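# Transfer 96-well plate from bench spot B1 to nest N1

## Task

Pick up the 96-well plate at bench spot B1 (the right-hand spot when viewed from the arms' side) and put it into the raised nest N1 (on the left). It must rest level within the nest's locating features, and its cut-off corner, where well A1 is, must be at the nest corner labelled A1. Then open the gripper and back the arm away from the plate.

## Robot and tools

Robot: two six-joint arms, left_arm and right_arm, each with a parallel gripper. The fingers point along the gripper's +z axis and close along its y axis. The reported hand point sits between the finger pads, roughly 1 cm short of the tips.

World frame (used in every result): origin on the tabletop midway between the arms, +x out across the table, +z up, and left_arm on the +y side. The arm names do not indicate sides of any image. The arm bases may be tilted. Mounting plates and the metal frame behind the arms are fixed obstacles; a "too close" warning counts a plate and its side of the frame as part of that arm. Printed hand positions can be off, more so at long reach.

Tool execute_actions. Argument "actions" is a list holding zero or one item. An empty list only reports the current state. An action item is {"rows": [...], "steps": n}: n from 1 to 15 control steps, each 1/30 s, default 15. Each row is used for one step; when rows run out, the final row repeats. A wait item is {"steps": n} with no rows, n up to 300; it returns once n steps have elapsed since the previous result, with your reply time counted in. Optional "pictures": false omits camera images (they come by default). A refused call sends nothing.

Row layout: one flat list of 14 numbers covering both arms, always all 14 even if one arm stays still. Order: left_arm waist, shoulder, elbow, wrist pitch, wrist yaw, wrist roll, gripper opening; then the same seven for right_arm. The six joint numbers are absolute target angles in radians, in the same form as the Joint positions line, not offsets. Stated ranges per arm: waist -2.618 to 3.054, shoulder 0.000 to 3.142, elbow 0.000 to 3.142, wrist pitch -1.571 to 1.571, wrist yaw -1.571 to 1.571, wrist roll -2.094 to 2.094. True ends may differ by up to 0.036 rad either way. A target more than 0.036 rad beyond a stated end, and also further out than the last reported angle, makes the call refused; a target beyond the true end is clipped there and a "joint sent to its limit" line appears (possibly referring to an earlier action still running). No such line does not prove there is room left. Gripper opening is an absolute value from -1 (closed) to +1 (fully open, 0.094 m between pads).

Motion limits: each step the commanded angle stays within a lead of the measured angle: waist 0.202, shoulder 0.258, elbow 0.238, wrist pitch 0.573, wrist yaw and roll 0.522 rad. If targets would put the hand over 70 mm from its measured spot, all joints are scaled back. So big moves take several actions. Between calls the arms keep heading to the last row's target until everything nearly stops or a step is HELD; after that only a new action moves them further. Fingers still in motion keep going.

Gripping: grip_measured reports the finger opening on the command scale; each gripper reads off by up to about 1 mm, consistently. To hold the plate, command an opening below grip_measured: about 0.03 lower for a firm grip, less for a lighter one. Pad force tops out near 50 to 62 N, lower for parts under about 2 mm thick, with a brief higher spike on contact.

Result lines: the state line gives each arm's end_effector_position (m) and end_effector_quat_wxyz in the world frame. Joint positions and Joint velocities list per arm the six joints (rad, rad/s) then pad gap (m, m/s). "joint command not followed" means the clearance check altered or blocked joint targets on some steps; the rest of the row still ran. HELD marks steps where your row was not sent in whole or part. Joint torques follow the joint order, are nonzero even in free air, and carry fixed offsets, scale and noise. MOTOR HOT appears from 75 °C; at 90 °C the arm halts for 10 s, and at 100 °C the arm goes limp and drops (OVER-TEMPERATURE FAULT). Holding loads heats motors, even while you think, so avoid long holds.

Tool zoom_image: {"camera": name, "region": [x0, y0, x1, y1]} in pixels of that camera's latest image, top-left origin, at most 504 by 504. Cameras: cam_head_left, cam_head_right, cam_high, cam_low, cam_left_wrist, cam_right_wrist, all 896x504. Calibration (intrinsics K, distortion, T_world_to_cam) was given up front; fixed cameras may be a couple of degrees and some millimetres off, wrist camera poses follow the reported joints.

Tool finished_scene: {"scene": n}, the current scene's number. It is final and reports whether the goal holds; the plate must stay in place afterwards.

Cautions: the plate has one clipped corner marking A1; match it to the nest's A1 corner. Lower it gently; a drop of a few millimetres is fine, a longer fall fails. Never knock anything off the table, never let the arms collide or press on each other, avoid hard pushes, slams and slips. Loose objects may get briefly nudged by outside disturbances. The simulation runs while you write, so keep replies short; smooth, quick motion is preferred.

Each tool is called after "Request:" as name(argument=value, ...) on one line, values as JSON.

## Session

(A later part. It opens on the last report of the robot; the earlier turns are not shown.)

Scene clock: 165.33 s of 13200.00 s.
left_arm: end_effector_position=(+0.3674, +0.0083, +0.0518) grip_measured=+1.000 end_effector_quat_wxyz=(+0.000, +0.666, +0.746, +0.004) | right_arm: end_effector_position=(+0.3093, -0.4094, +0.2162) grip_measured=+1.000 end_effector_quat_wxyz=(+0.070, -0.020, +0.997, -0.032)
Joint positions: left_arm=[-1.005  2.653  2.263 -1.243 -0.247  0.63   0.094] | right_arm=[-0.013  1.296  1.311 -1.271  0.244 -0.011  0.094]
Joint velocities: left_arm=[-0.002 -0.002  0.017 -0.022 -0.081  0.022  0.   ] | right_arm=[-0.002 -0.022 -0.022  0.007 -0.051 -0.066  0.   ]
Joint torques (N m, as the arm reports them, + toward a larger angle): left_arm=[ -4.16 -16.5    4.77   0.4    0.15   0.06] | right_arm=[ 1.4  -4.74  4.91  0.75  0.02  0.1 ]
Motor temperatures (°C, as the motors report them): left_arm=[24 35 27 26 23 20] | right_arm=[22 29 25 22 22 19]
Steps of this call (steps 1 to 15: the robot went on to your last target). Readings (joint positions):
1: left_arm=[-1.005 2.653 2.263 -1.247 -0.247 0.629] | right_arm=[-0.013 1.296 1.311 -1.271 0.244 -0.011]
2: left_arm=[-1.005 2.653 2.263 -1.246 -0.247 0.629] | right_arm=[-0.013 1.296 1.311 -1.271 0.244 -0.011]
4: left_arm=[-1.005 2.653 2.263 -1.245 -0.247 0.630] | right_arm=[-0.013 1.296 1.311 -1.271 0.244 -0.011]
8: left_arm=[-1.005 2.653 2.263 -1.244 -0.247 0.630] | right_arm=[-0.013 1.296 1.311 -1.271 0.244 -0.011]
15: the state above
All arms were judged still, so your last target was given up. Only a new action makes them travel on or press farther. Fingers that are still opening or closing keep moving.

Shoulder +.045 with pitch compensation.

Request:
execute_actions(actions=[{"rows":[[-1.008,2.665,2.26,-1.22,-0.235,0.635,1,0,1.3,1.3,-1.25,0.24,0,1],[-1.008,2.672,2.26,-1.21,-0.235,0.635,1,0,1.3,1.3,-1.25,0.24,0,1],[-1.008,2.679,2.26,-1.2,-0.235,0.635,1,0,1.3,1.3,-1.25,0.24,0,1],[-1.008,2.686,2.26,-1.19,-0.235,0.635,1,0,1.3,1.3,-1.25,0.24,0,1],[-1.008,2.692,2.26,-1.187,-0.235,0.635,1,0,1.3,1.3,-1.25,0.24,0,1]]}], pictures=false)

Request:
execute_actions(actions=[{"steps":15}])

Scene clock: 172.17 s of 13200.00 s.
left_arm: end_effector_position=(+0.3674, +0.0021, +0.0344) grip_measured=+1.000 end_effector_quat_wxyz=(+0.001, +0.665, +0.746, +0.004) | right_arm: end_effector_position=(+0.3093, -0.4094, +0.2162) grip_measured=+1.000 end_effector_quat_wxyz=(+0.070, -0.020, +0.997, -0.032)
Joint positions: left_arm=[-1.005  2.69   2.263 -1.203 -0.247  0.63   0.094] | right_arm=[-0.013  1.296  1.311 -1.271  0.244 -0.011  0.094]
Joint velocities: left_arm=[-0.012 -0.007  0.007 -0.037  0.066  0.037  0.   ] | right_arm=[ 0.007  0.017 -0.017 -0.022 -0.022  0.037  0.   ]
Joint torques (N m, as the arm reports them, + toward a larger angle): left_arm=[ -4.18 -16.79   4.91   0.39   0.15   0.06] | right_arm=[ 1.41 -4.75  4.85  0.74  0.03  0.1 ]
Motor temperatures (°C, as the motors report them): left_arm=[24 36 27 26 23 20] | right_arm=[22 29 25 22 22 19]
Steps of this call (steps 1 to 90: nothing new was sent; then 3.33 s passed at rest; steps 91 to 105: all 15 steps of this action). Readings (joint positions):
91: left_arm=[-1.005 2.653 2.263 -1.242 -0.247 0.630] | right_arm=[-0.013 1.296 1.311 -1.271 0.244 -0.011]
92: left_arm=[-1.005 2.653 2.263 -1.239 -0.247 0.630] | right_arm=[-0.013 1.296 1.311 -1.271 0.244 -0.011]
94: left_arm=[-1.005 2.657 2.263 -1.229 -0.247 0.630] | right_arm=[-0.013 1.296 1.311 -1.271 0.244 -0.011]
98: left_arm=[-1.005 2.676 2.263 -1.210 -0.247 0.630] | right_arm=[-0.013 1.296 1.311 -1.271 0.244 -0.011]
105: the state above

Scene clock: 172.67 s of 13200.00 s.
left_arm: end_effector_position=(+0.3680, +0.0014, +0.0344) grip_measured=+1.000 end_effector_quat_wxyz=(+0.003, +0.665, +0.747, +0.004) | right_arm: end_effector_position=(+0.3093, -0.4094, +0.2162) grip_measured=+1.000 end_effector_quat_wxyz=(+0.070, -0.020, +0.997, -0.032)
Joint positions: left_arm=[-1.005  2.69   2.263 -1.2   -0.247  0.63   0.094] | right_arm=[-0.013  1.296  1.311 -1.271  0.244 -0.011  0.094]
Joint velocities: left_arm=[ 0.007  0.007 -0.012 -0.066  0.007 -0.007  0.   ] | right_arm=[-0.017  0.012 -0.007  0.066 -0.037 -0.022  0.   ]
Joint torques (N m, as the arm reports them, + toward a larger angle): left_arm=[ -4.18 -16.86   5.06   0.42   0.15   0.07] | right_arm=[ 1.43 -4.73  4.83  0.75 -0.01  0.12]
Motor temperatures (°C, as the motors report them): left_arm=[24 37 27 26 23 20] | right_arm=[22 28 25 22 22 19]
Steps of this call (steps 1 to 15: the robot went on to your last target). Readings (joint positions):
1: left_arm=[-1.005 2.690 2.263 -1.202 -0.247 0.630] | right_arm=[-0.013 1.296 1.311 -1.271 0.244 -0.011]
2: left_arm=[-1.005 2.690 2.263 -1.201 -0.247 0.630] | right_arm=[-0.013 1.296 1.311 -1.271 0.244 -0.011]
4: left_arm=[-1.005 2.690 2.263 -1.201 -0.247 0.630] | right_arm=[-0.013 1.296 1.311 -1.271 0.244 -0.011]
8: left_arm=[-1.005 2.690 2.263 -1.200 -0.247 0.630] | right_arm=[-0.013 1.296 1.311 -1.271 0.244 -0.011]
15: the state above
All arms were judged still, so your last target was given up. Only a new action makes them travel on or press farther. Fingers that are still opening or closing keep moving.
camera_calibration (this result's frames):
cam_left_wrist: T_world_to_cam=[[-0.999055, 0.0433923, 0.00242431, 0.369028], [0.0369292, 0.818194, 0.573755, 0.00571255], [0.022913, 0.573302, -0.819023, 0.108448], [0, 0, 0, 1]] pos_world=[0.365984, -0.0828603, 0.084649]
cam_right_wrist: T_world_to_cam=[[-0.027936, -0.997949, 0.0576014, -0.414141], [-0.829935, 0.0552739, 0.555115, 0.173587], [-0.55716, -0.0322978, -0.829777, 0.451947], [0, 0, 0, 1]] pos_world=[0.384304, -0.408289, 0.30251]

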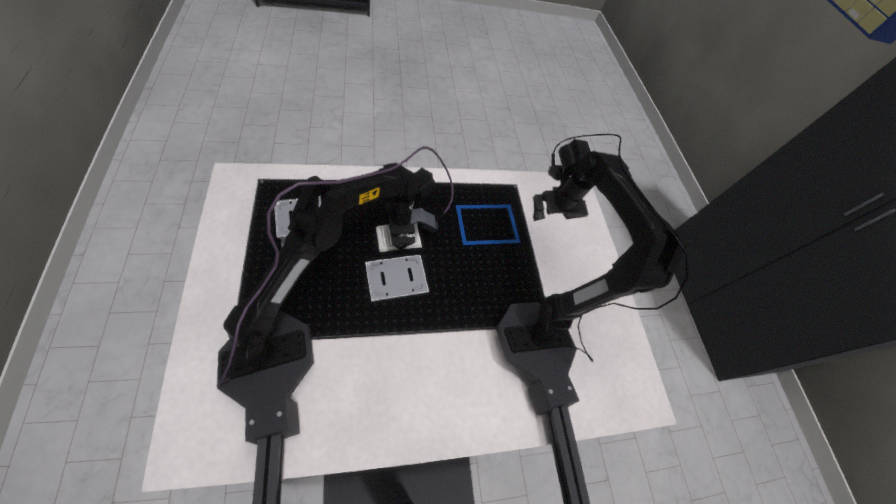

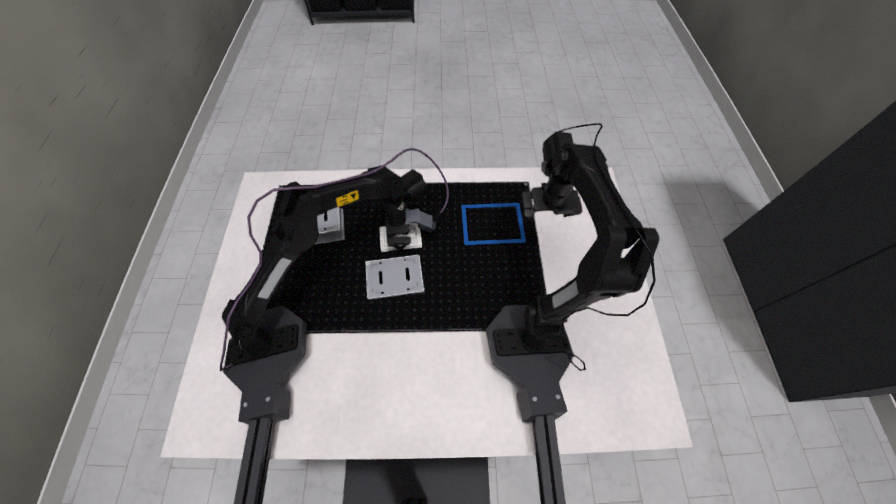

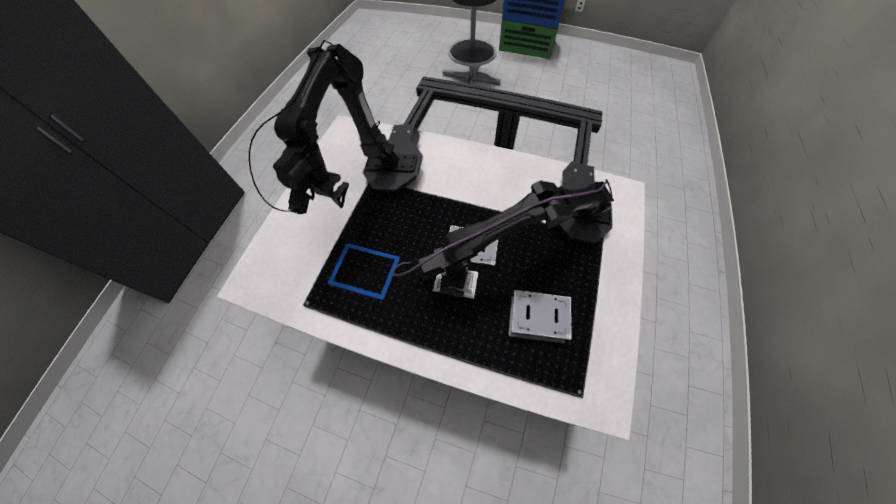

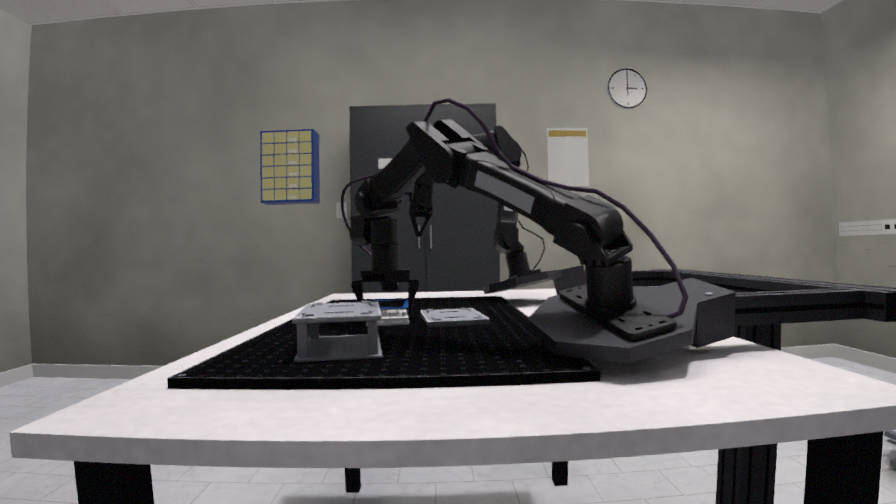

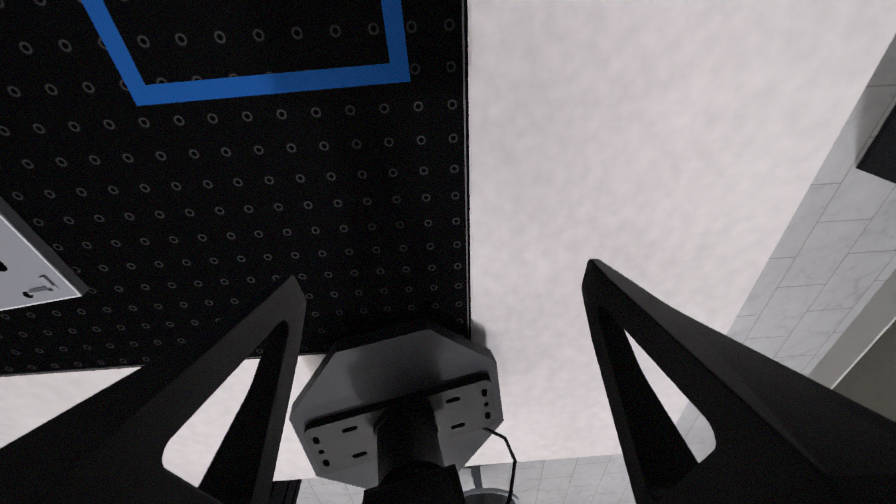

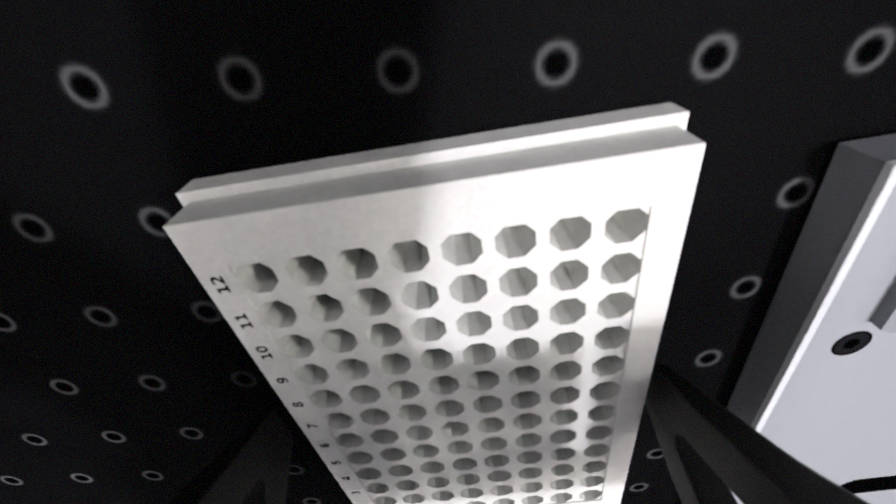

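Request:
execute_actions(actions=[{"rows":[[-1.008,2.692,2.243,-1.195,-0.235,0.635,1,0,1.3,1.3,-1.25,0.24,0,1]],"steps":10}], pictures=false)

Request:
execute_actions(actions=[{"rows":[[-1.008,2.692,2.243,-1.195,-0.235,0.635,0.85,0,1.3,1.3,-1.25,0.24,0,1],[-1.008,2.692,2.243,-1.195,-0.235,0.635,0.8,0,1.3,1.3,-1.25,0.24,0,1],[-1.008,2.692,2.243,-1.195,-0.235,0.635,0.72,0,1.3,1.3,-1.25,0.24,0,1]]}], pictures=false)

Scene clock: 178.60 s of 13200.00 s.
left_arm: end_effector_position=(+0.3680, +0.0014, +0.0344) grip_measured=+1.000 end_effector_quat_wxyz=(+0.003, +0.665, +0.747, +0.004) | right_arm: end_effector_position=(+0.3093, -0.4094, +0.2162) grip_measured=+1.000 end_effector_quat_wxyz=(+0.070, -0.020, +0.997, -0.032)
Joint positions: left_arm=[-1.005  2.69   2.263 -1.2   -0.247  0.63   0.094] | right_arm=[-0.013  1.296  1.311 -1.271  0.244 -0.011  0.094]
Joint velocities: left_arm=[-0.027 -0.032 -0.007 -0.007  0.007  0.022  0.   ] | right_arm=[-0.007 -0.007 -0.007 -0.022 -0.022 -0.051  0.   ]
Joint torques (N m, as the arm reports them, + toward a larger angle): left_arm=[ -4.2  -16.75   4.03   0.35   0.15   0.06] | right_arm=[ 1.4  -4.87  4.82  0.76  0.01  0.14]
Motor temperatures (°C, as the motors report them): left_arm=[24 37 27 26 23 20] | right_arm=[22 28 25 22 22 19]
Steps of this call (steps 1 to 90: nothing new was sent; then 2.60 s passed at rest; steps 91 to 100: all 10 steps of this action). Readings (joint positions):
91: left_arm=[-1.005 2.690 2.263 -1.200 -0.247 0.630] | right_arm=[-0.013 1.296 1.311 -1.271 0.244 -0.011]
92: left_arm=[-1.005 2.690 2.263 -1.200 -0.247 0.630] | right_arm=[-0.013 1.296 1.311 -1.271 0.244 -0.011]
94: left_arm=[-1.005 2.690 2.263 -1.200 -0.247 0.630] | right_arm=[-0.013 1.296 1.311 -1.271 0.244 -0.011]
98: left_arm=[-1.005 2.690 2.263 -1.200 -0.247 0.630] | right_arm=[-0.013 1.296 1.311 -1.271 0.244 -0.011]
100: the state above

Scene clock: 179.10 s of 13200.00 s.
left_arm: end_effector_position=(+0.3675, +0.0017, +0.0339) grip_measured=+0.732 end_effector_quat_wxyz=(+0.002, +0.665, +0.746, +0.004) | right_arm: end_effector_position=(+0.3093, -0.4094, +0.2162) grip_measured=+1.000 end_effector_quat_wxyz=(+0.070, -0.020, +0.997, -0.032)
Joint positions: left_arm=[-1.005  2.69   2.261 -1.2   -0.247  0.63   0.081] | right_arm=[-0.013  1.296  1.311 -1.271  0.244 -0.011  0.094]
Joint velocities: left_arm=[-0.012  0.012  0.002 -0.066 -0.022  0.022  0.   ] | right_arm=[-0.007 -0.002  0.022 -0.022  0.007  0.022  0.   ]
Joint torques (N m, as the arm reports them, + toward a larger angle): left_arm=[ -4.19 -16.77   4.15   0.35   0.12   0.07] | right_arm=[ 1.37 -4.78  4.85  0.75  0.    0.1 ]
Motor temperatures (°C, as the motors report them): left_arm=[24 38 27 26 23 20] | right_arm=[22 28 25 22 22 19]
Steps of this call (steps 1 to 15: all 15 steps of this action). Readings (joint positions):
1: left_arm=[-1.005 2.690 2.263 -1.200 -0.247 0.630] | right_arm=[-0.013 1.296 1.311 -1.271 0.244 -0.011]
2: left_arm=[-1.005 2.690 2.263 -1.200 -0.247 0.630] | right_arm=[-0.013 1.296 1.311 -1.271 0.244 -0.011]
4: left_arm=[-1.005 2.690 2.263 -1.200 -0.247 0.630] | right_arm=[-0.013 1.296 1.311 -1.271 0.244 -0.011]
8: left_arm=[-1.005 2.690 2.261 -1.200 -0.247 0.630] | right_arm=[-0.013 1.296 1.311 -1.271 0.244 -0.011]
15: the state above

Request:
execute_actions(actions=[{"rows":[[-1.008,2.69,2.26,-1.2,-0.24,0.635,0.7,0,1.3,1.3,-1.25,0.24,0,1],[-1.008,2.69,2.26,-1.2,-0.24,0.635,0.7,0,1.3,1.3,-1.25,0.24,0,1],[-1.008,2.66,2.26,-1.21,-0.24,0.635,0.7,0,1.3,1.3,-1.25,0.24,0,1],[-1.008,2.64,2.26,-1.23,-0.24,0.635,0.7,0,1.3,1.3,-1.25,0.24,0,1],[-1.008,2.61,2.25,-1.25,-0.24,0.635,0.7,0,1.3,1.3,-1.25,0.24,0,1],[-1.008,2.58,2.24,-1.27,-0.24,0.635,0.7,0,1.3,1.3,-1.25,0.24,0,1],[-1.008,2.55,2.23,-1.29,-0.24,0.635,0.7,0,1.3,1.3,-1.25,0.24,0,1],[-1.008,2.52,2.22,-1.31,-0.24,0.635,0.7,0,1.3,1.3,-1.25,0.24,0,1],[-1.008,2.49,2.21,-1.33,-0.24,0.635,0.7,0,1.3,1.3,-1.25,0.24,0,1],[-1.008,2.46,2.2,-1.35,-0.24,0.635,0.7,0,1.3,1.3,-1.25,0.24,0,1],[-1.008,2.43,2.19,-1.37,-0.24,0.635,0.7,0,1.3,1.3,-1.25,0.24,0,1],[-1.008,2.4,2.18,-1.39,-0.24,0.635,0.7,0,1.3,1.3,-1.25,0.24,0,1],[-1.008,2.37,2.17,-1.41,-0.24,0.635,0.7,0,1.3,1.3,-1.25,0.24,0,1],[-1.008,2.34,2.16,-1.43,-0.24,0.635,0.7,0,1.3,1.3,-1.25,0.24,0,1],[-1.008,2.31,2.15,-1.45,-0.24,0.635,0.7,0,1.3,1.3,-1.25,0.24,0,1]]}], pictures=false)

Request:
execute_actions(actions=[{"rows":[[-1.0,2.28,2.13,-1.45,-0.24,0.64,0.7,0,1.3,1.3,-1.25,0.24,0,1],[-0.99,2.25,2.11,-1.45,-0.24,0.65,0.7,0,1.3,1.3,-1.25,0.24,0,1],[-0.97,2.22,2.09,-1.45,-0.24,0.67,0.7,0,1.3,1.3,-1.25,0.24,0,1],[-0.95,2.19,2.06,-1.45,-0.24,0.69,0.7,0,1.3,1.3,-1.25,0.24,0,1],[-0.92,2.16,2.03,-1.44,-0.24,0.72,0.7,0,1.3,1.3,-1.25,0.24,0,1],[-0.89,2.13,2.0,-1.43,-0.24,0.75,0.7,0,1.3,1.3,-1.25,0.24,0,1],[-0.86,2.1,1.97,-1.42,-0.24,0.78,0.7,0,1.3,1.3,-1.25,0.24,0,1],[-0.83,2.07,1.94,-1.41,-0.24,0.81,0.7,0,1.3,1.3,-1.25,0.24,0,1],[-0.8,2.04,1.91,-1.4,-0.24,0.84,0.7,0,1.3,1.3,-1.25,0.24,0,1],[-0.77,2.02,1.88,-1.39,-0.24,0.87,0.7,0,1.3,1.3,-1.25,0.24,0,1],[-0.74,2.0,1.85,-1.37,-0.24,0.9,0.7,0,1.3,1.3,-1.25,0.24,0,1],[-0.71,1.99,1.83,-1.35,-0.24,0.93,0.7,0,1.3,1.3,-1.25,0.24,0,1],[-0.68,1.98,1.81,-1.33,-0.24,0.96,0.7,0,1.3,1.3,-1.25,0.24,0,1],[-0.65,1.98,1.79,-1.31,-0.24,0.99,0.7,0,1.3,1.3,-1.25,0.24,0,1],[-0.62,1.98,1.77,-1.29,-0.24,1.02,0.7,0,1.3,1.3,-1.25,0.24,0,1]]}], pictures=false)

Request:
execute_actions(actions=[{"rows":[[-0.59,1.98,1.75,-1.26,-0.235,1.04,0.7,0,1.3,1.3,-1.25,0.24,0,1],[-0.57,1.98,1.73,-1.24,-0.235,1.06,0.7,0,1.3,1.3,-1.25,0.24,0,1],[-0.55,1.98,1.71,-1.22,-0.235,1.08,0.7,0,1.3,1.3,-1.25,0.24,0,1],[-0.53,1.98,1.69,-1.19,-0.235,1.09,0.7,0,1.3,1.3,-1.25,0.24,0,1],[-0.515,1.98,1.67,-1.17,-0.235,1.09,0.7,0,1.3,1.3,-1.25,0.24,0,1],[-0.505,1.98,1.65,-1.15,-0.235,1.09,0.7,0,1.3,1.3,-1.25,0.24,0,1],[-0.501,1.98,1.63,-1.13,-0.235,1.09,0.7,0,1.3,1.3,-1.25,0.24,0,1]]}], pictures=false)

Request:
execute_actions(actions=[{"steps":20}])

Scene clock: 213.77 s of 13200.00 s.
left_arm: end_effector_position=(+0.3660, +0.0451, +0.1505) grip_measured=+0.716 end_effector_quat_wxyz=(+0.033, +0.659, +0.751, +0.001) | right_arm: end_effector_position=(+0.3093, -0.4094, +0.2162) grip_measured=+1.000 end_effector_quat_wxyz=(+0.070, -0.020, +0.997, -0.032)
Joint positions: left_arm=[-1.005  2.384  2.177 -1.357 -0.247  0.63   0.081] | right_arm=[-0.013  1.296  1.311 -1.271  0.244 -0.011  0.094]
Joint velocities: left_arm=[-0.012 -1.067 -0.168 -0.593 -0.022  0.051 -0.   ] | right_arm=[ 0.007 -0.002 -0.022 -0.051  0.007 -0.007  0.   ]
Joint torques (N m, as the arm reports them, + toward a larger angle): left_arm=[ -3.81 -15.71   4.28   0.22   0.08   0.06] | right_arm=[ 1.39 -4.78  4.8   0.73 -0.01  0.11]
Motor temperatures (°C, as the motors report them): left_arm=[24 41 26 26 23 20] | right_arm=[22 27 25 22 22 19]
Steps of this call (steps 1 to 15: the robot went on to your last target; steps 16 to 90: nothing new was sent; then 31.17 s passed at rest; steps 91 to 105: all 15 steps of this action). Readings (joint positions):
91: left_arm=[-1.005 2.690 2.261 -1.200 -0.247 0.630] | right_arm=[-0.013 1.296 1.311 -1.271 0.244 -0.011]
92: left_arm=[-1.005 2.690 2.261 -1.200 -0.247 0.630] | right_arm=[-0.013 1.296 1.311 -1.271 0.244 -0.011]
94: left_arm=[-1.005 2.687 2.261 -1.202 -0.247 0.630] | right_arm=[-0.013 1.296 1.311 -1.271 0.244 -0.011]
98: left_arm=[-1.005 2.628 2.229 -1.240 -0.247 0.630] | right_arm=[-0.013 1.296 1.311 -1.271 0.244 -0.011]
105: the state above

Scene clock: 214.27 s of 13200.00 s.
left_arm: end_effector_position=(+0.3880, +0.2289, +0.1758) grip_measured=+0.716 end_effector_quat_wxyz=(+0.000, +0.630, +0.776, +0.002) | right_arm: end_effector_position=(+0.3093, -0.4094, +0.2162) grip_measured=+1.000 end_effector_quat_wxyz=(+0.070, -0.020, +0.997, -0.032)
Joint positions: left_arm=[-0.654  1.999  1.817 -1.362 -0.248  0.898  0.081] | right_arm=[-0.013  1.296  1.311 -1.271  0.244 -0.011  0.094]
Joint velocities: left_arm=[ 0.842 -0.183 -0.554  0.359 -0.007  0.828 -0.   ] | right_arm=[ 0.002  0.002 -0.002 -0.037 -0.022  0.037  0.   ]
Joint torques (N m, as the arm reports them, + toward a larger angle): left_arm=[ -4.44 -12.8    4.51   0.45   0.12   0.09] | right_arm=[ 1.39 -4.7   4.88  0.74  0.01  0.11]
Motor temperatures (°C, as the motors report them): left_arm=[24 41 26 26 23 20] | right_arm=[22 27 25 22 22 19]
Steps of this call (steps 1 to 15: all 15 steps of this action). Readings (joint positions):
1: left_arm=[-1.005 2.346 2.169 -1.371 -0.247 0.631] | right_arm=[-0.013 1.296 1.311 -1.271 0.244 -0.011]
2: left_arm=[-1.004 2.309 2.156 -1.383 -0.247 0.633] | right_arm=[-0.013 1.296 1.311 -1.271 0.244 -0.011]
4: left_arm=[-0.994 2.238 2.121 -1.399 -0.245 0.648] | right_arm=[-0.013 1.296 1.311 -1.271 0.244 -0.011]
8: left_arm=[-0.910 2.118 2.009 -1.406 -0.241 0.718] | right_arm=[-0.013 1.296 1.311 -1.271 0.244 -0.011]
15: the state above

Scene clock: 214.77 s of 13200.00 s.
left_arm: end_effector_position=(+0.4026, +0.2791, +0.1181) grip_measured=+0.716 end_effector_quat_wxyz=(-0.007, +0.635, +0.773, +0.004) | right_arm: end_effector_position=(+0.3093, -0.4094, +0.2162) grip_measured=+1.000 end_effector_quat_wxyz=(+0.070, -0.020, +0.997, -0.032)
Joint positions: left_arm=[-0.489  1.993  1.633 -1.154 -0.249  1.077  0.081] | right_arm=[-0.013  1.296  1.311 -1.271  0.244 -0.011  0.094]
Joint velocities: left_arm=[-0.037  0.007  0.007  0.168 -0.037  0.125 -0.001] | right_arm=[-0.012 -0.002 -0.007 -0.095  0.007  0.022  0.   ]
Joint torques (N m, as the arm reports them, + toward a larger angle): left_arm=[ -3.78 -13.52   4.98   0.34   0.16   0.09] | right_arm=[ 1.47 -4.72  4.82  0.76 -0.01  0.11]
Motor temperatures (°C, as the motors report them): left_arm=[24 41 26 26 23 20] | right_arm=[22 27 25 22 22 19]
Steps of this call (steps 1 to 15: all 15 steps of this action). Readings (joint positions):
1: left_arm=[-0.625 1.995 1.798 -1.345 -0.248 0.925] | right_arm=[-0.013 1.296 1.311 -1.271 0.244 -0.011]
2: left_arm=[-0.598 1.993 1.778 -1.327 -0.248 0.950] | right_arm=[-0.013 1.296 1.311 -1.271 0.244 -0.011]
4: left_arm=[-0.552 1.993 1.737 -1.285 -0.249 0.996] | right_arm=[-0.013 1.296 1.311 -1.271 0.244 -0.011]
8: left_arm=[-0.495 1.993 1.655 -1.206 -0.249 1.048] | right_arm=[-0.013 1.296 1.311 -1.271 0.244 -0.011]
15: the state above

Scene clock: 215.43 s of 13200.00 s.
left_arm: end_effector_position=(+0.4061, +0.2780, +0.1181) grip_measured=+0.716 end_effector_quat_wxyz=(+0.000, +0.636, +0.771, +0.006) | right_arm: end_effector_position=(+0.3093, -0.4094, +0.2162) grip_measured=+1.000 end_effector_quat_wxyz=(+0.070, -0.020, +0.997, -0.032)
Joint positions: left_arm=[-0.489  1.993  1.633 -1.139 -0.249  1.085  0.081] | right_arm=[-0.013  1.296  1.311 -1.271  0.244 -0.011  0.094]
Joint velocities: left_arm=[-0.007  0.007 -0.022 -0.037  0.081 -0.037 -0.   ] | right_arm=[ 0.002 -0.012  0.017 -0.022  0.022  0.007  0.   ]
Joint torques (N m, as the arm reports them, + toward a larger angle): left_arm=[ -3.77 -13.51   5.05   0.39   0.16   0.08] | right_arm=[ 1.33 -4.76  4.84  0.77 -0.02  0.14]
Motor temperatures (°C, as the motors report them): left_arm=[24 41 26 26 23 20] | right_arm=[22 27 25 22 22 19]
Steps of this call (steps 1 to 20: the robot went on to your last target). Readings (joint positions):
1: left_arm=[-0.489 1.993 1.633 -1.151 -0.249 1.079] | right_arm=[-0.013 1.296 1.311 -1.271 0.244 -0.011]
2: left_arm=[-0.489 1.993 1.633 -1.148 -0.249 1.080] | right_arm=[-0.013 1.296 1.311 -1.271 0.244 -0.011]
4: left_arm=[-0.489 1.993 1.633 -1.144 -0.249 1.082] | right_arm=[-0.013 1.296 1.311 -1.271 0.244 -0.011]
8: left_arm=[-0.489 1.993 1.633 -1.141 -0.249 1.084] | right_arm=[-0.013 1.296 1.311 -1.271 0.244 -0.011]
20: the state above
camera_calibration (this result's frames):
cam_left_wrist: T_world_to_cam=[[-0.999463, -0.032561, 0.00366626, 0.416007], [-0.0244229, 0.814869, 0.579131, -0.244787], [-0.0218446, 0.57873, -0.815227, 0.0337854], [0, 0, 0, 1]] pos_world=[0.410543, 0.193462, 0.167781]
cam_right_wrist: T_world_to_cam=[[-0.027936, -0.997949, 0.0576014, -0.414141], [-0.829935, 0.0552739, 0.555115, 0.173587], [-0.55716, -0.0322978, -0.829777, 0.451947], [0, 0, 0, 1]] pos_world=[0.384304, -0.408289, 0.30251]

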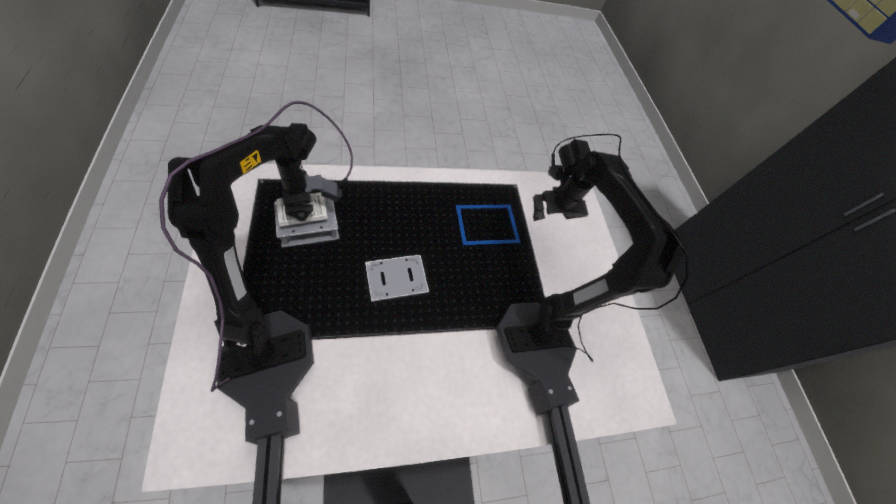

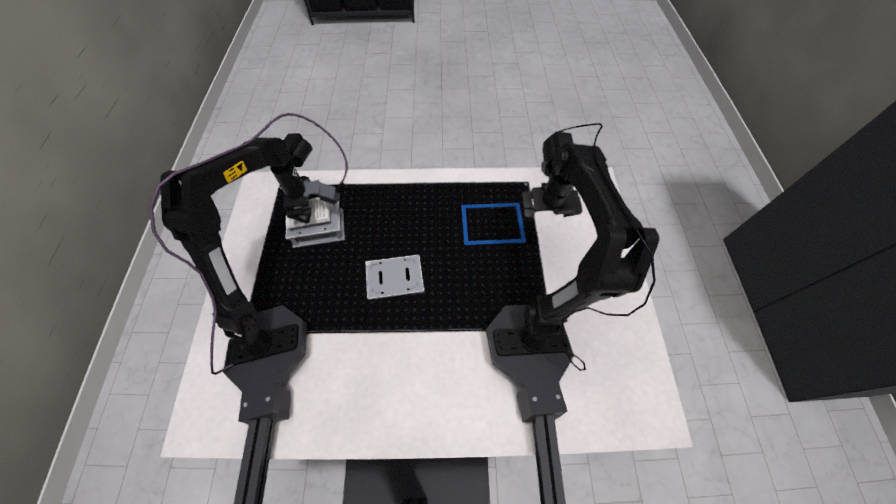

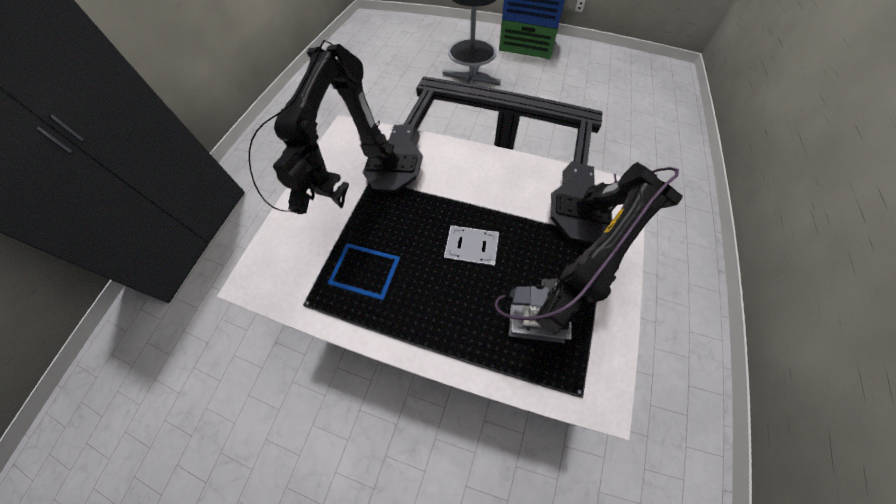

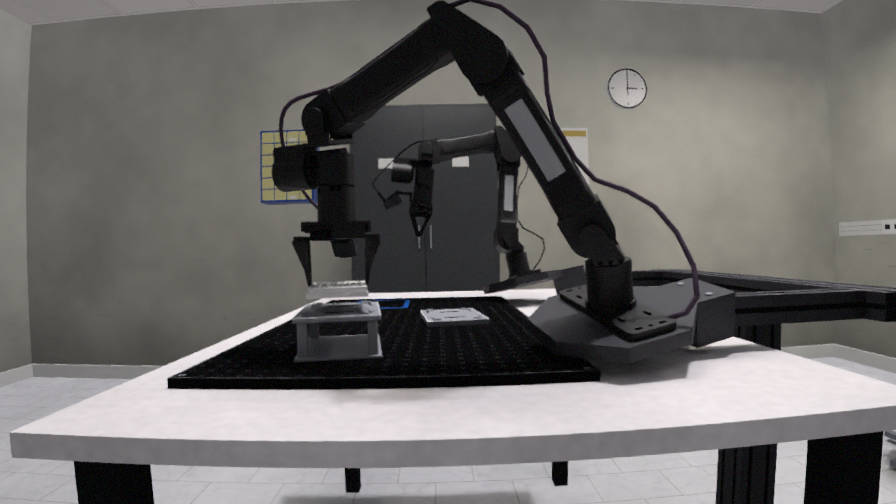

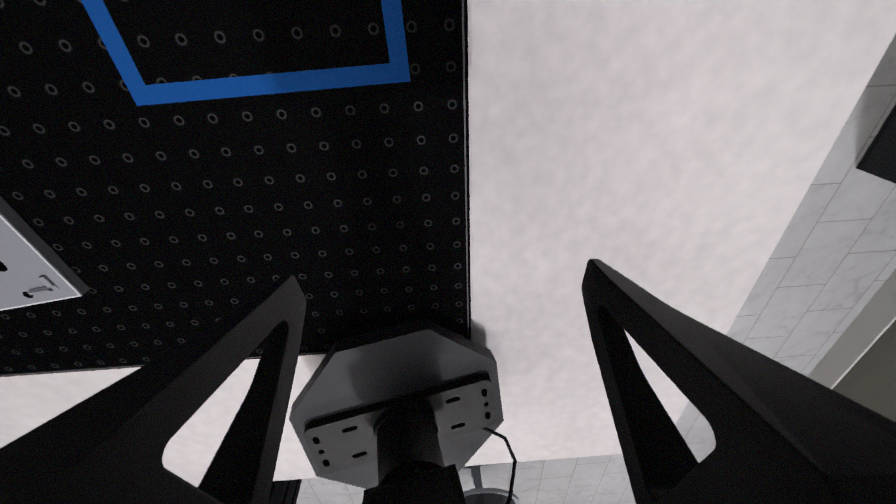

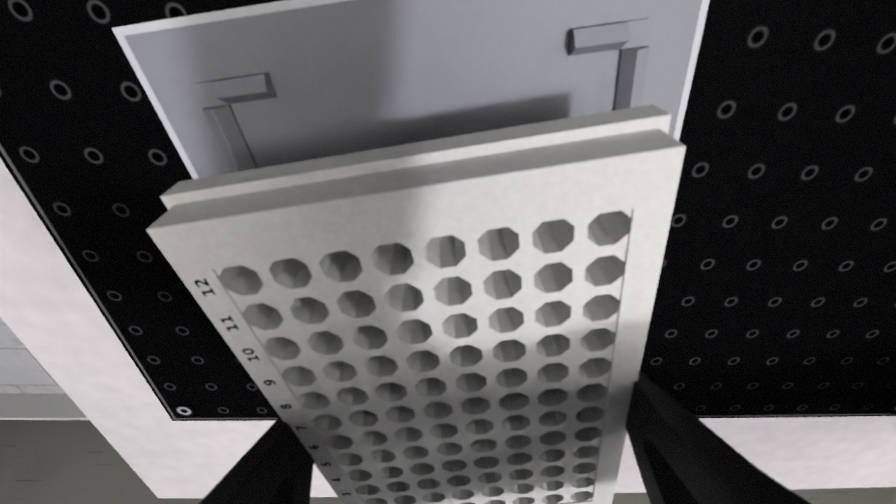

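Request:
execute_actions(actions=[{"rows":[[-0.495,2.018,1.594,-1.078,-0.225,1.123,0.685,0,1.3,1.3,-1.25,0.24,0,1]]}], pictures=false)

Request:
execute_actions(actions=[{"steps":15}])

Scene clock: 227.53 s of 13200.00 s.
left_arm: end_effector_position=(+0.4061, +0.2727, +0.1024) grip_measured=+0.708 end_effector_quat_wxyz=(-0.000, +0.649, +0.761, +0.003) | right_arm: end_effector_position=(+0.3093, -0.4094, +0.2162) grip_measured=+1.000 end_effector_quat_wxyz=(+0.070, -0.020, +0.997, -0.032)
Joint positions: left_arm=[-0.489  2.016  1.602 -1.089 -0.242  1.117  0.08 ] | right_arm=[-0.013  1.296  1.311 -1.271  0.244 -0.011  0.094]
Joint velocities: left_arm=[ 0.002 -0.002 -0.007  0.022 -0.037  0.007 -0.001] | right_arm=[-0.007 -0.007 -0.017 -0.007 -0.125 -0.037  0.   ]
Joint torques (N m, as the arm reports them, + toward a larger angle): left_arm=[ -3.3  -12.36   4.62   0.4    0.2    0.08] | right_arm=[ 1.29 -4.82  4.93  0.76 -0.01  0.14]
Motor temperatures (°C, as the motors report them): left_arm=[24 39 26 25 23 20] | right_arm=[22 27 25 22 22 19]
Steps of this call (steps 1 to 15: the robot went on to your last target; steps 16 to 90: nothing new was sent; then 8.60 s passed at rest; steps 91 to 105: all 15 steps of this action). Readings (joint positions):
91: left_arm=[-0.489 1.993 1.628 -1.131 -0.248 1.090] | right_arm=[-0.013 1.296 1.311 -1.271 0.244 -0.011]
92: left_arm=[-0.489 1.994 1.623 -1.121 -0.247 1.096] | right_arm=[-0.013 1.296 1.311 -1.271 0.244 -0.011]
94: left_arm=[-0.489 2.001 1.612 -1.108 -0.245 1.104] | right_arm=[-0.013 1.296 1.311 -1.271 0.244 -0.011]
98: left_arm=[-0.489 2.014 1.603 -1.097 -0.242 1.112] | right_arm=[-0.013 1.296 1.311 -1.271 0.244 -0.011]
105: the state above

Scene clock: 228.03 s of 13200.00 s.
left_arm: end_effector_position=(+0.4066, +0.2725, +0.1024) grip_measured=+0.708 end_effector_quat_wxyz=(+0.001, +0.649, +0.761, +0.003) | right_arm: end_effector_position=(+0.3093, -0.4094, +0.2162) grip_measured=+1.000 end_effector_quat_wxyz=(+0.070, -0.020, +0.997, -0.032)
Joint positions: left_arm=[-0.489  2.016  1.602 -1.087 -0.241  1.118  0.08 ] | right_arm=[-0.013  1.296  1.311 -1.271  0.244 -0.011  0.094]
Joint velocities: left_arm=[-0.002 -0.002 -0.007  0.051 -0.066  0.022 -0.001] | right_arm=[-0.012  0.002  0.012  0.037 -0.022 -0.022  0.   ]
Joint torques (N m, as the arm reports them, + toward a larger angle): left_arm=[ -3.28 -12.43   4.73   0.39   0.2    0.07] | right_arm=[ 1.32 -4.82  4.81  0.75 -0.01  0.1 ]
Motor temperatures (°C, as the motors report them): left_arm=[24 39 26 25 23 20] | right_arm=[22 27 25 22 22 19]
Steps of this call (steps 1 to 15: the robot went on to your last target). Readings (joint positions):
1: left_arm=[-0.489 2.016 1.602 -1.088 -0.242 1.117] | right_arm=[-0.013 1.296 1.311 -1.271 0.244 -0.011]
2: left_arm=[-0.489 2.016 1.602 -1.088 -0.242 1.117] | right_arm=[-0.013 1.296 1.311 -1.271 0.244 -0.011]
4: left_arm=[-0.489 2.016 1.602 -1.088 -0.241 1.117] | right_arm=[-0.013 1.296 1.311 -1.271 0.244 -0.011]
8: left_arm=[-0.489 2.016 1.602 -1.087 -0.241 1.117] | right_arm=[-0.013 1.296 1.311 -1.271 0.244 -0.011]
15: the state above
All arms were judged still, so your last target was given up. Only a new action makes them travel on or press farther. Fingers that are still opening or closing keep moving.
camera_calibration (this result's frames):
cam_left_wrist: T_world_to_cam=[[-0.999974, 0.000954548, 0.00714861, 0.407101], [0.00488466, 0.818883, 0.573939, -0.243733], [-0.00530603, 0.573959, -0.818867, 0.0191297], [0, 0, 0, 1]] pos_world=[0.408383, 0.188221, 0.152643]
cam_right_wrist: T_world_to_cam=[[-0.027936, -0.997949, 0.0576014, -0.414141], [-0.829935, 0.0552739, 0.555115, 0.173587], [-0.55716, -0.0322978, -0.829777, 0.451947], [0, 0, 0, 1]] pos_world=[0.384304, -0.408289, 0.30251]

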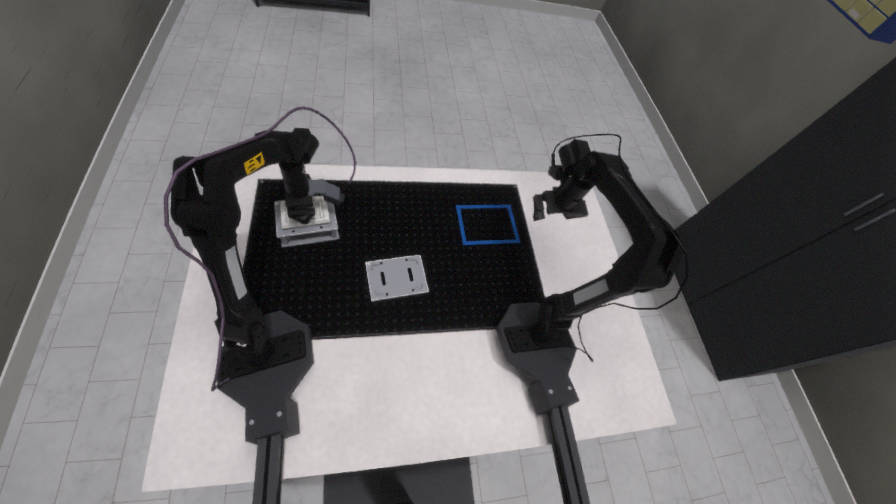

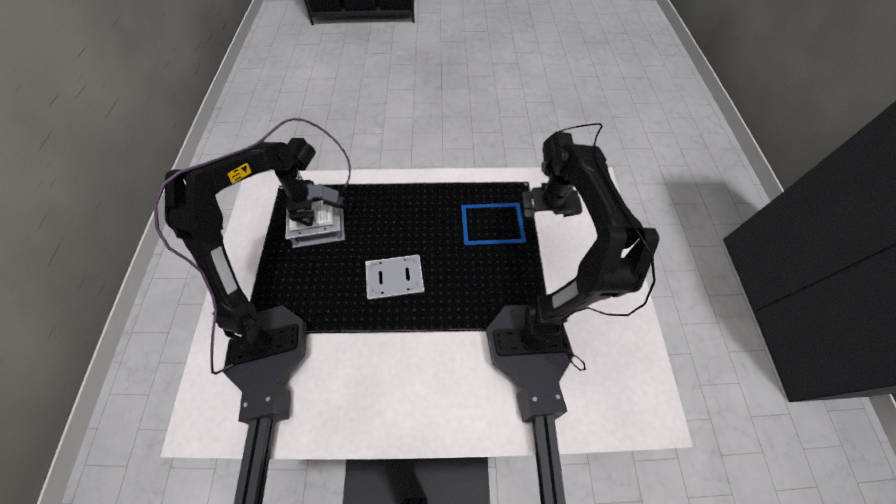

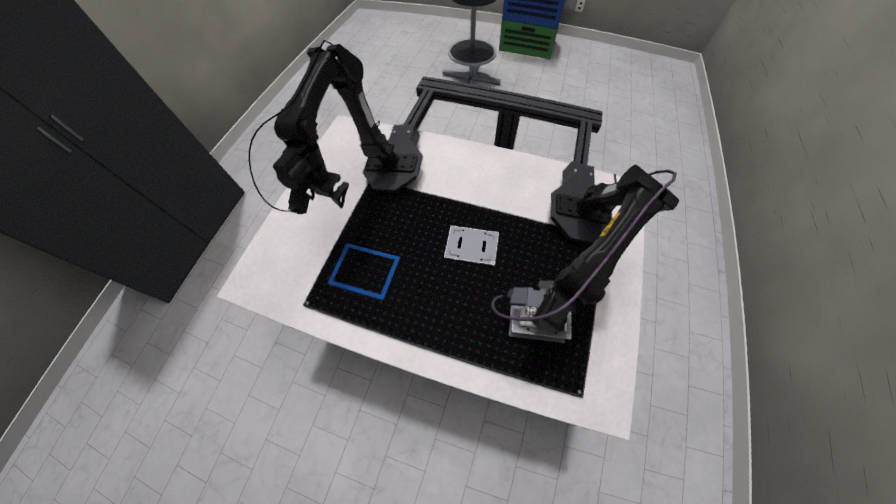

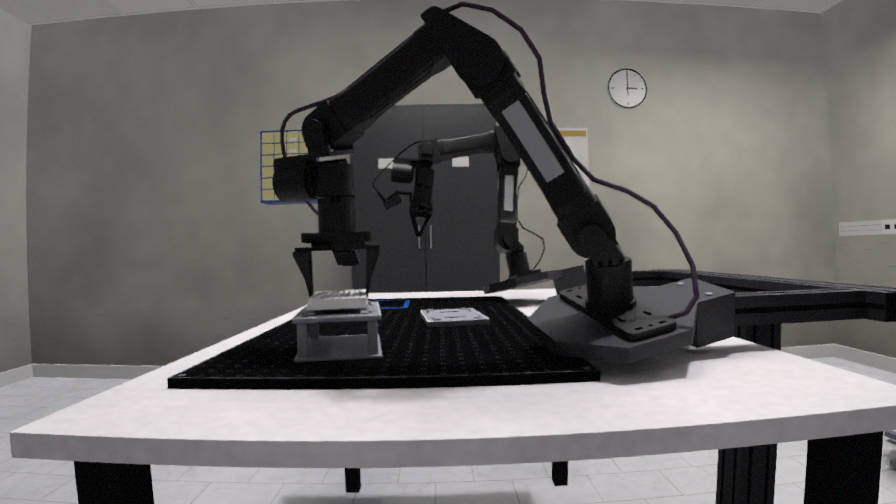

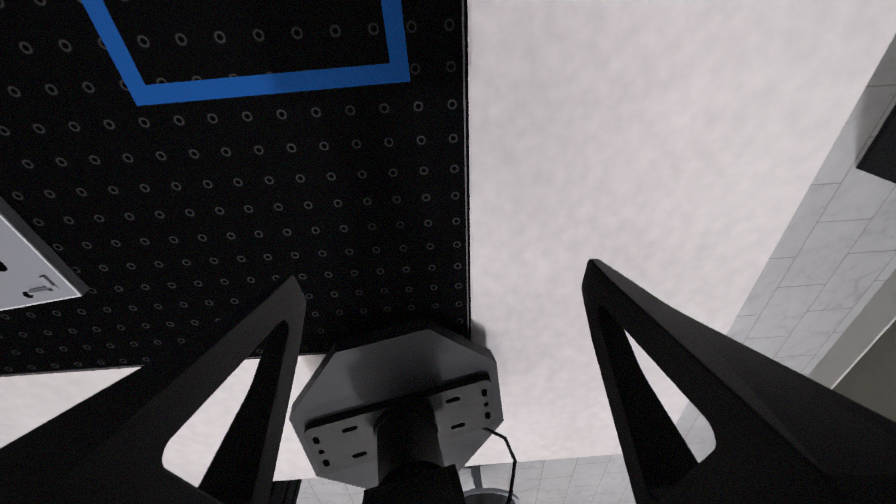

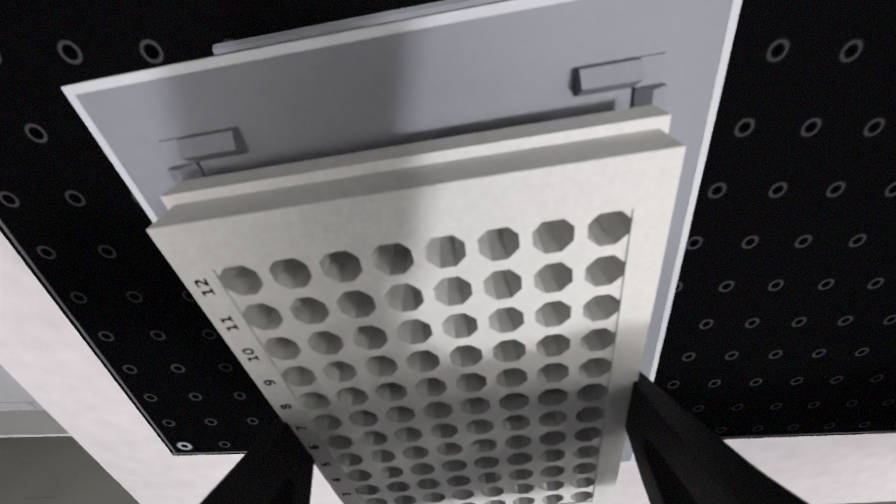

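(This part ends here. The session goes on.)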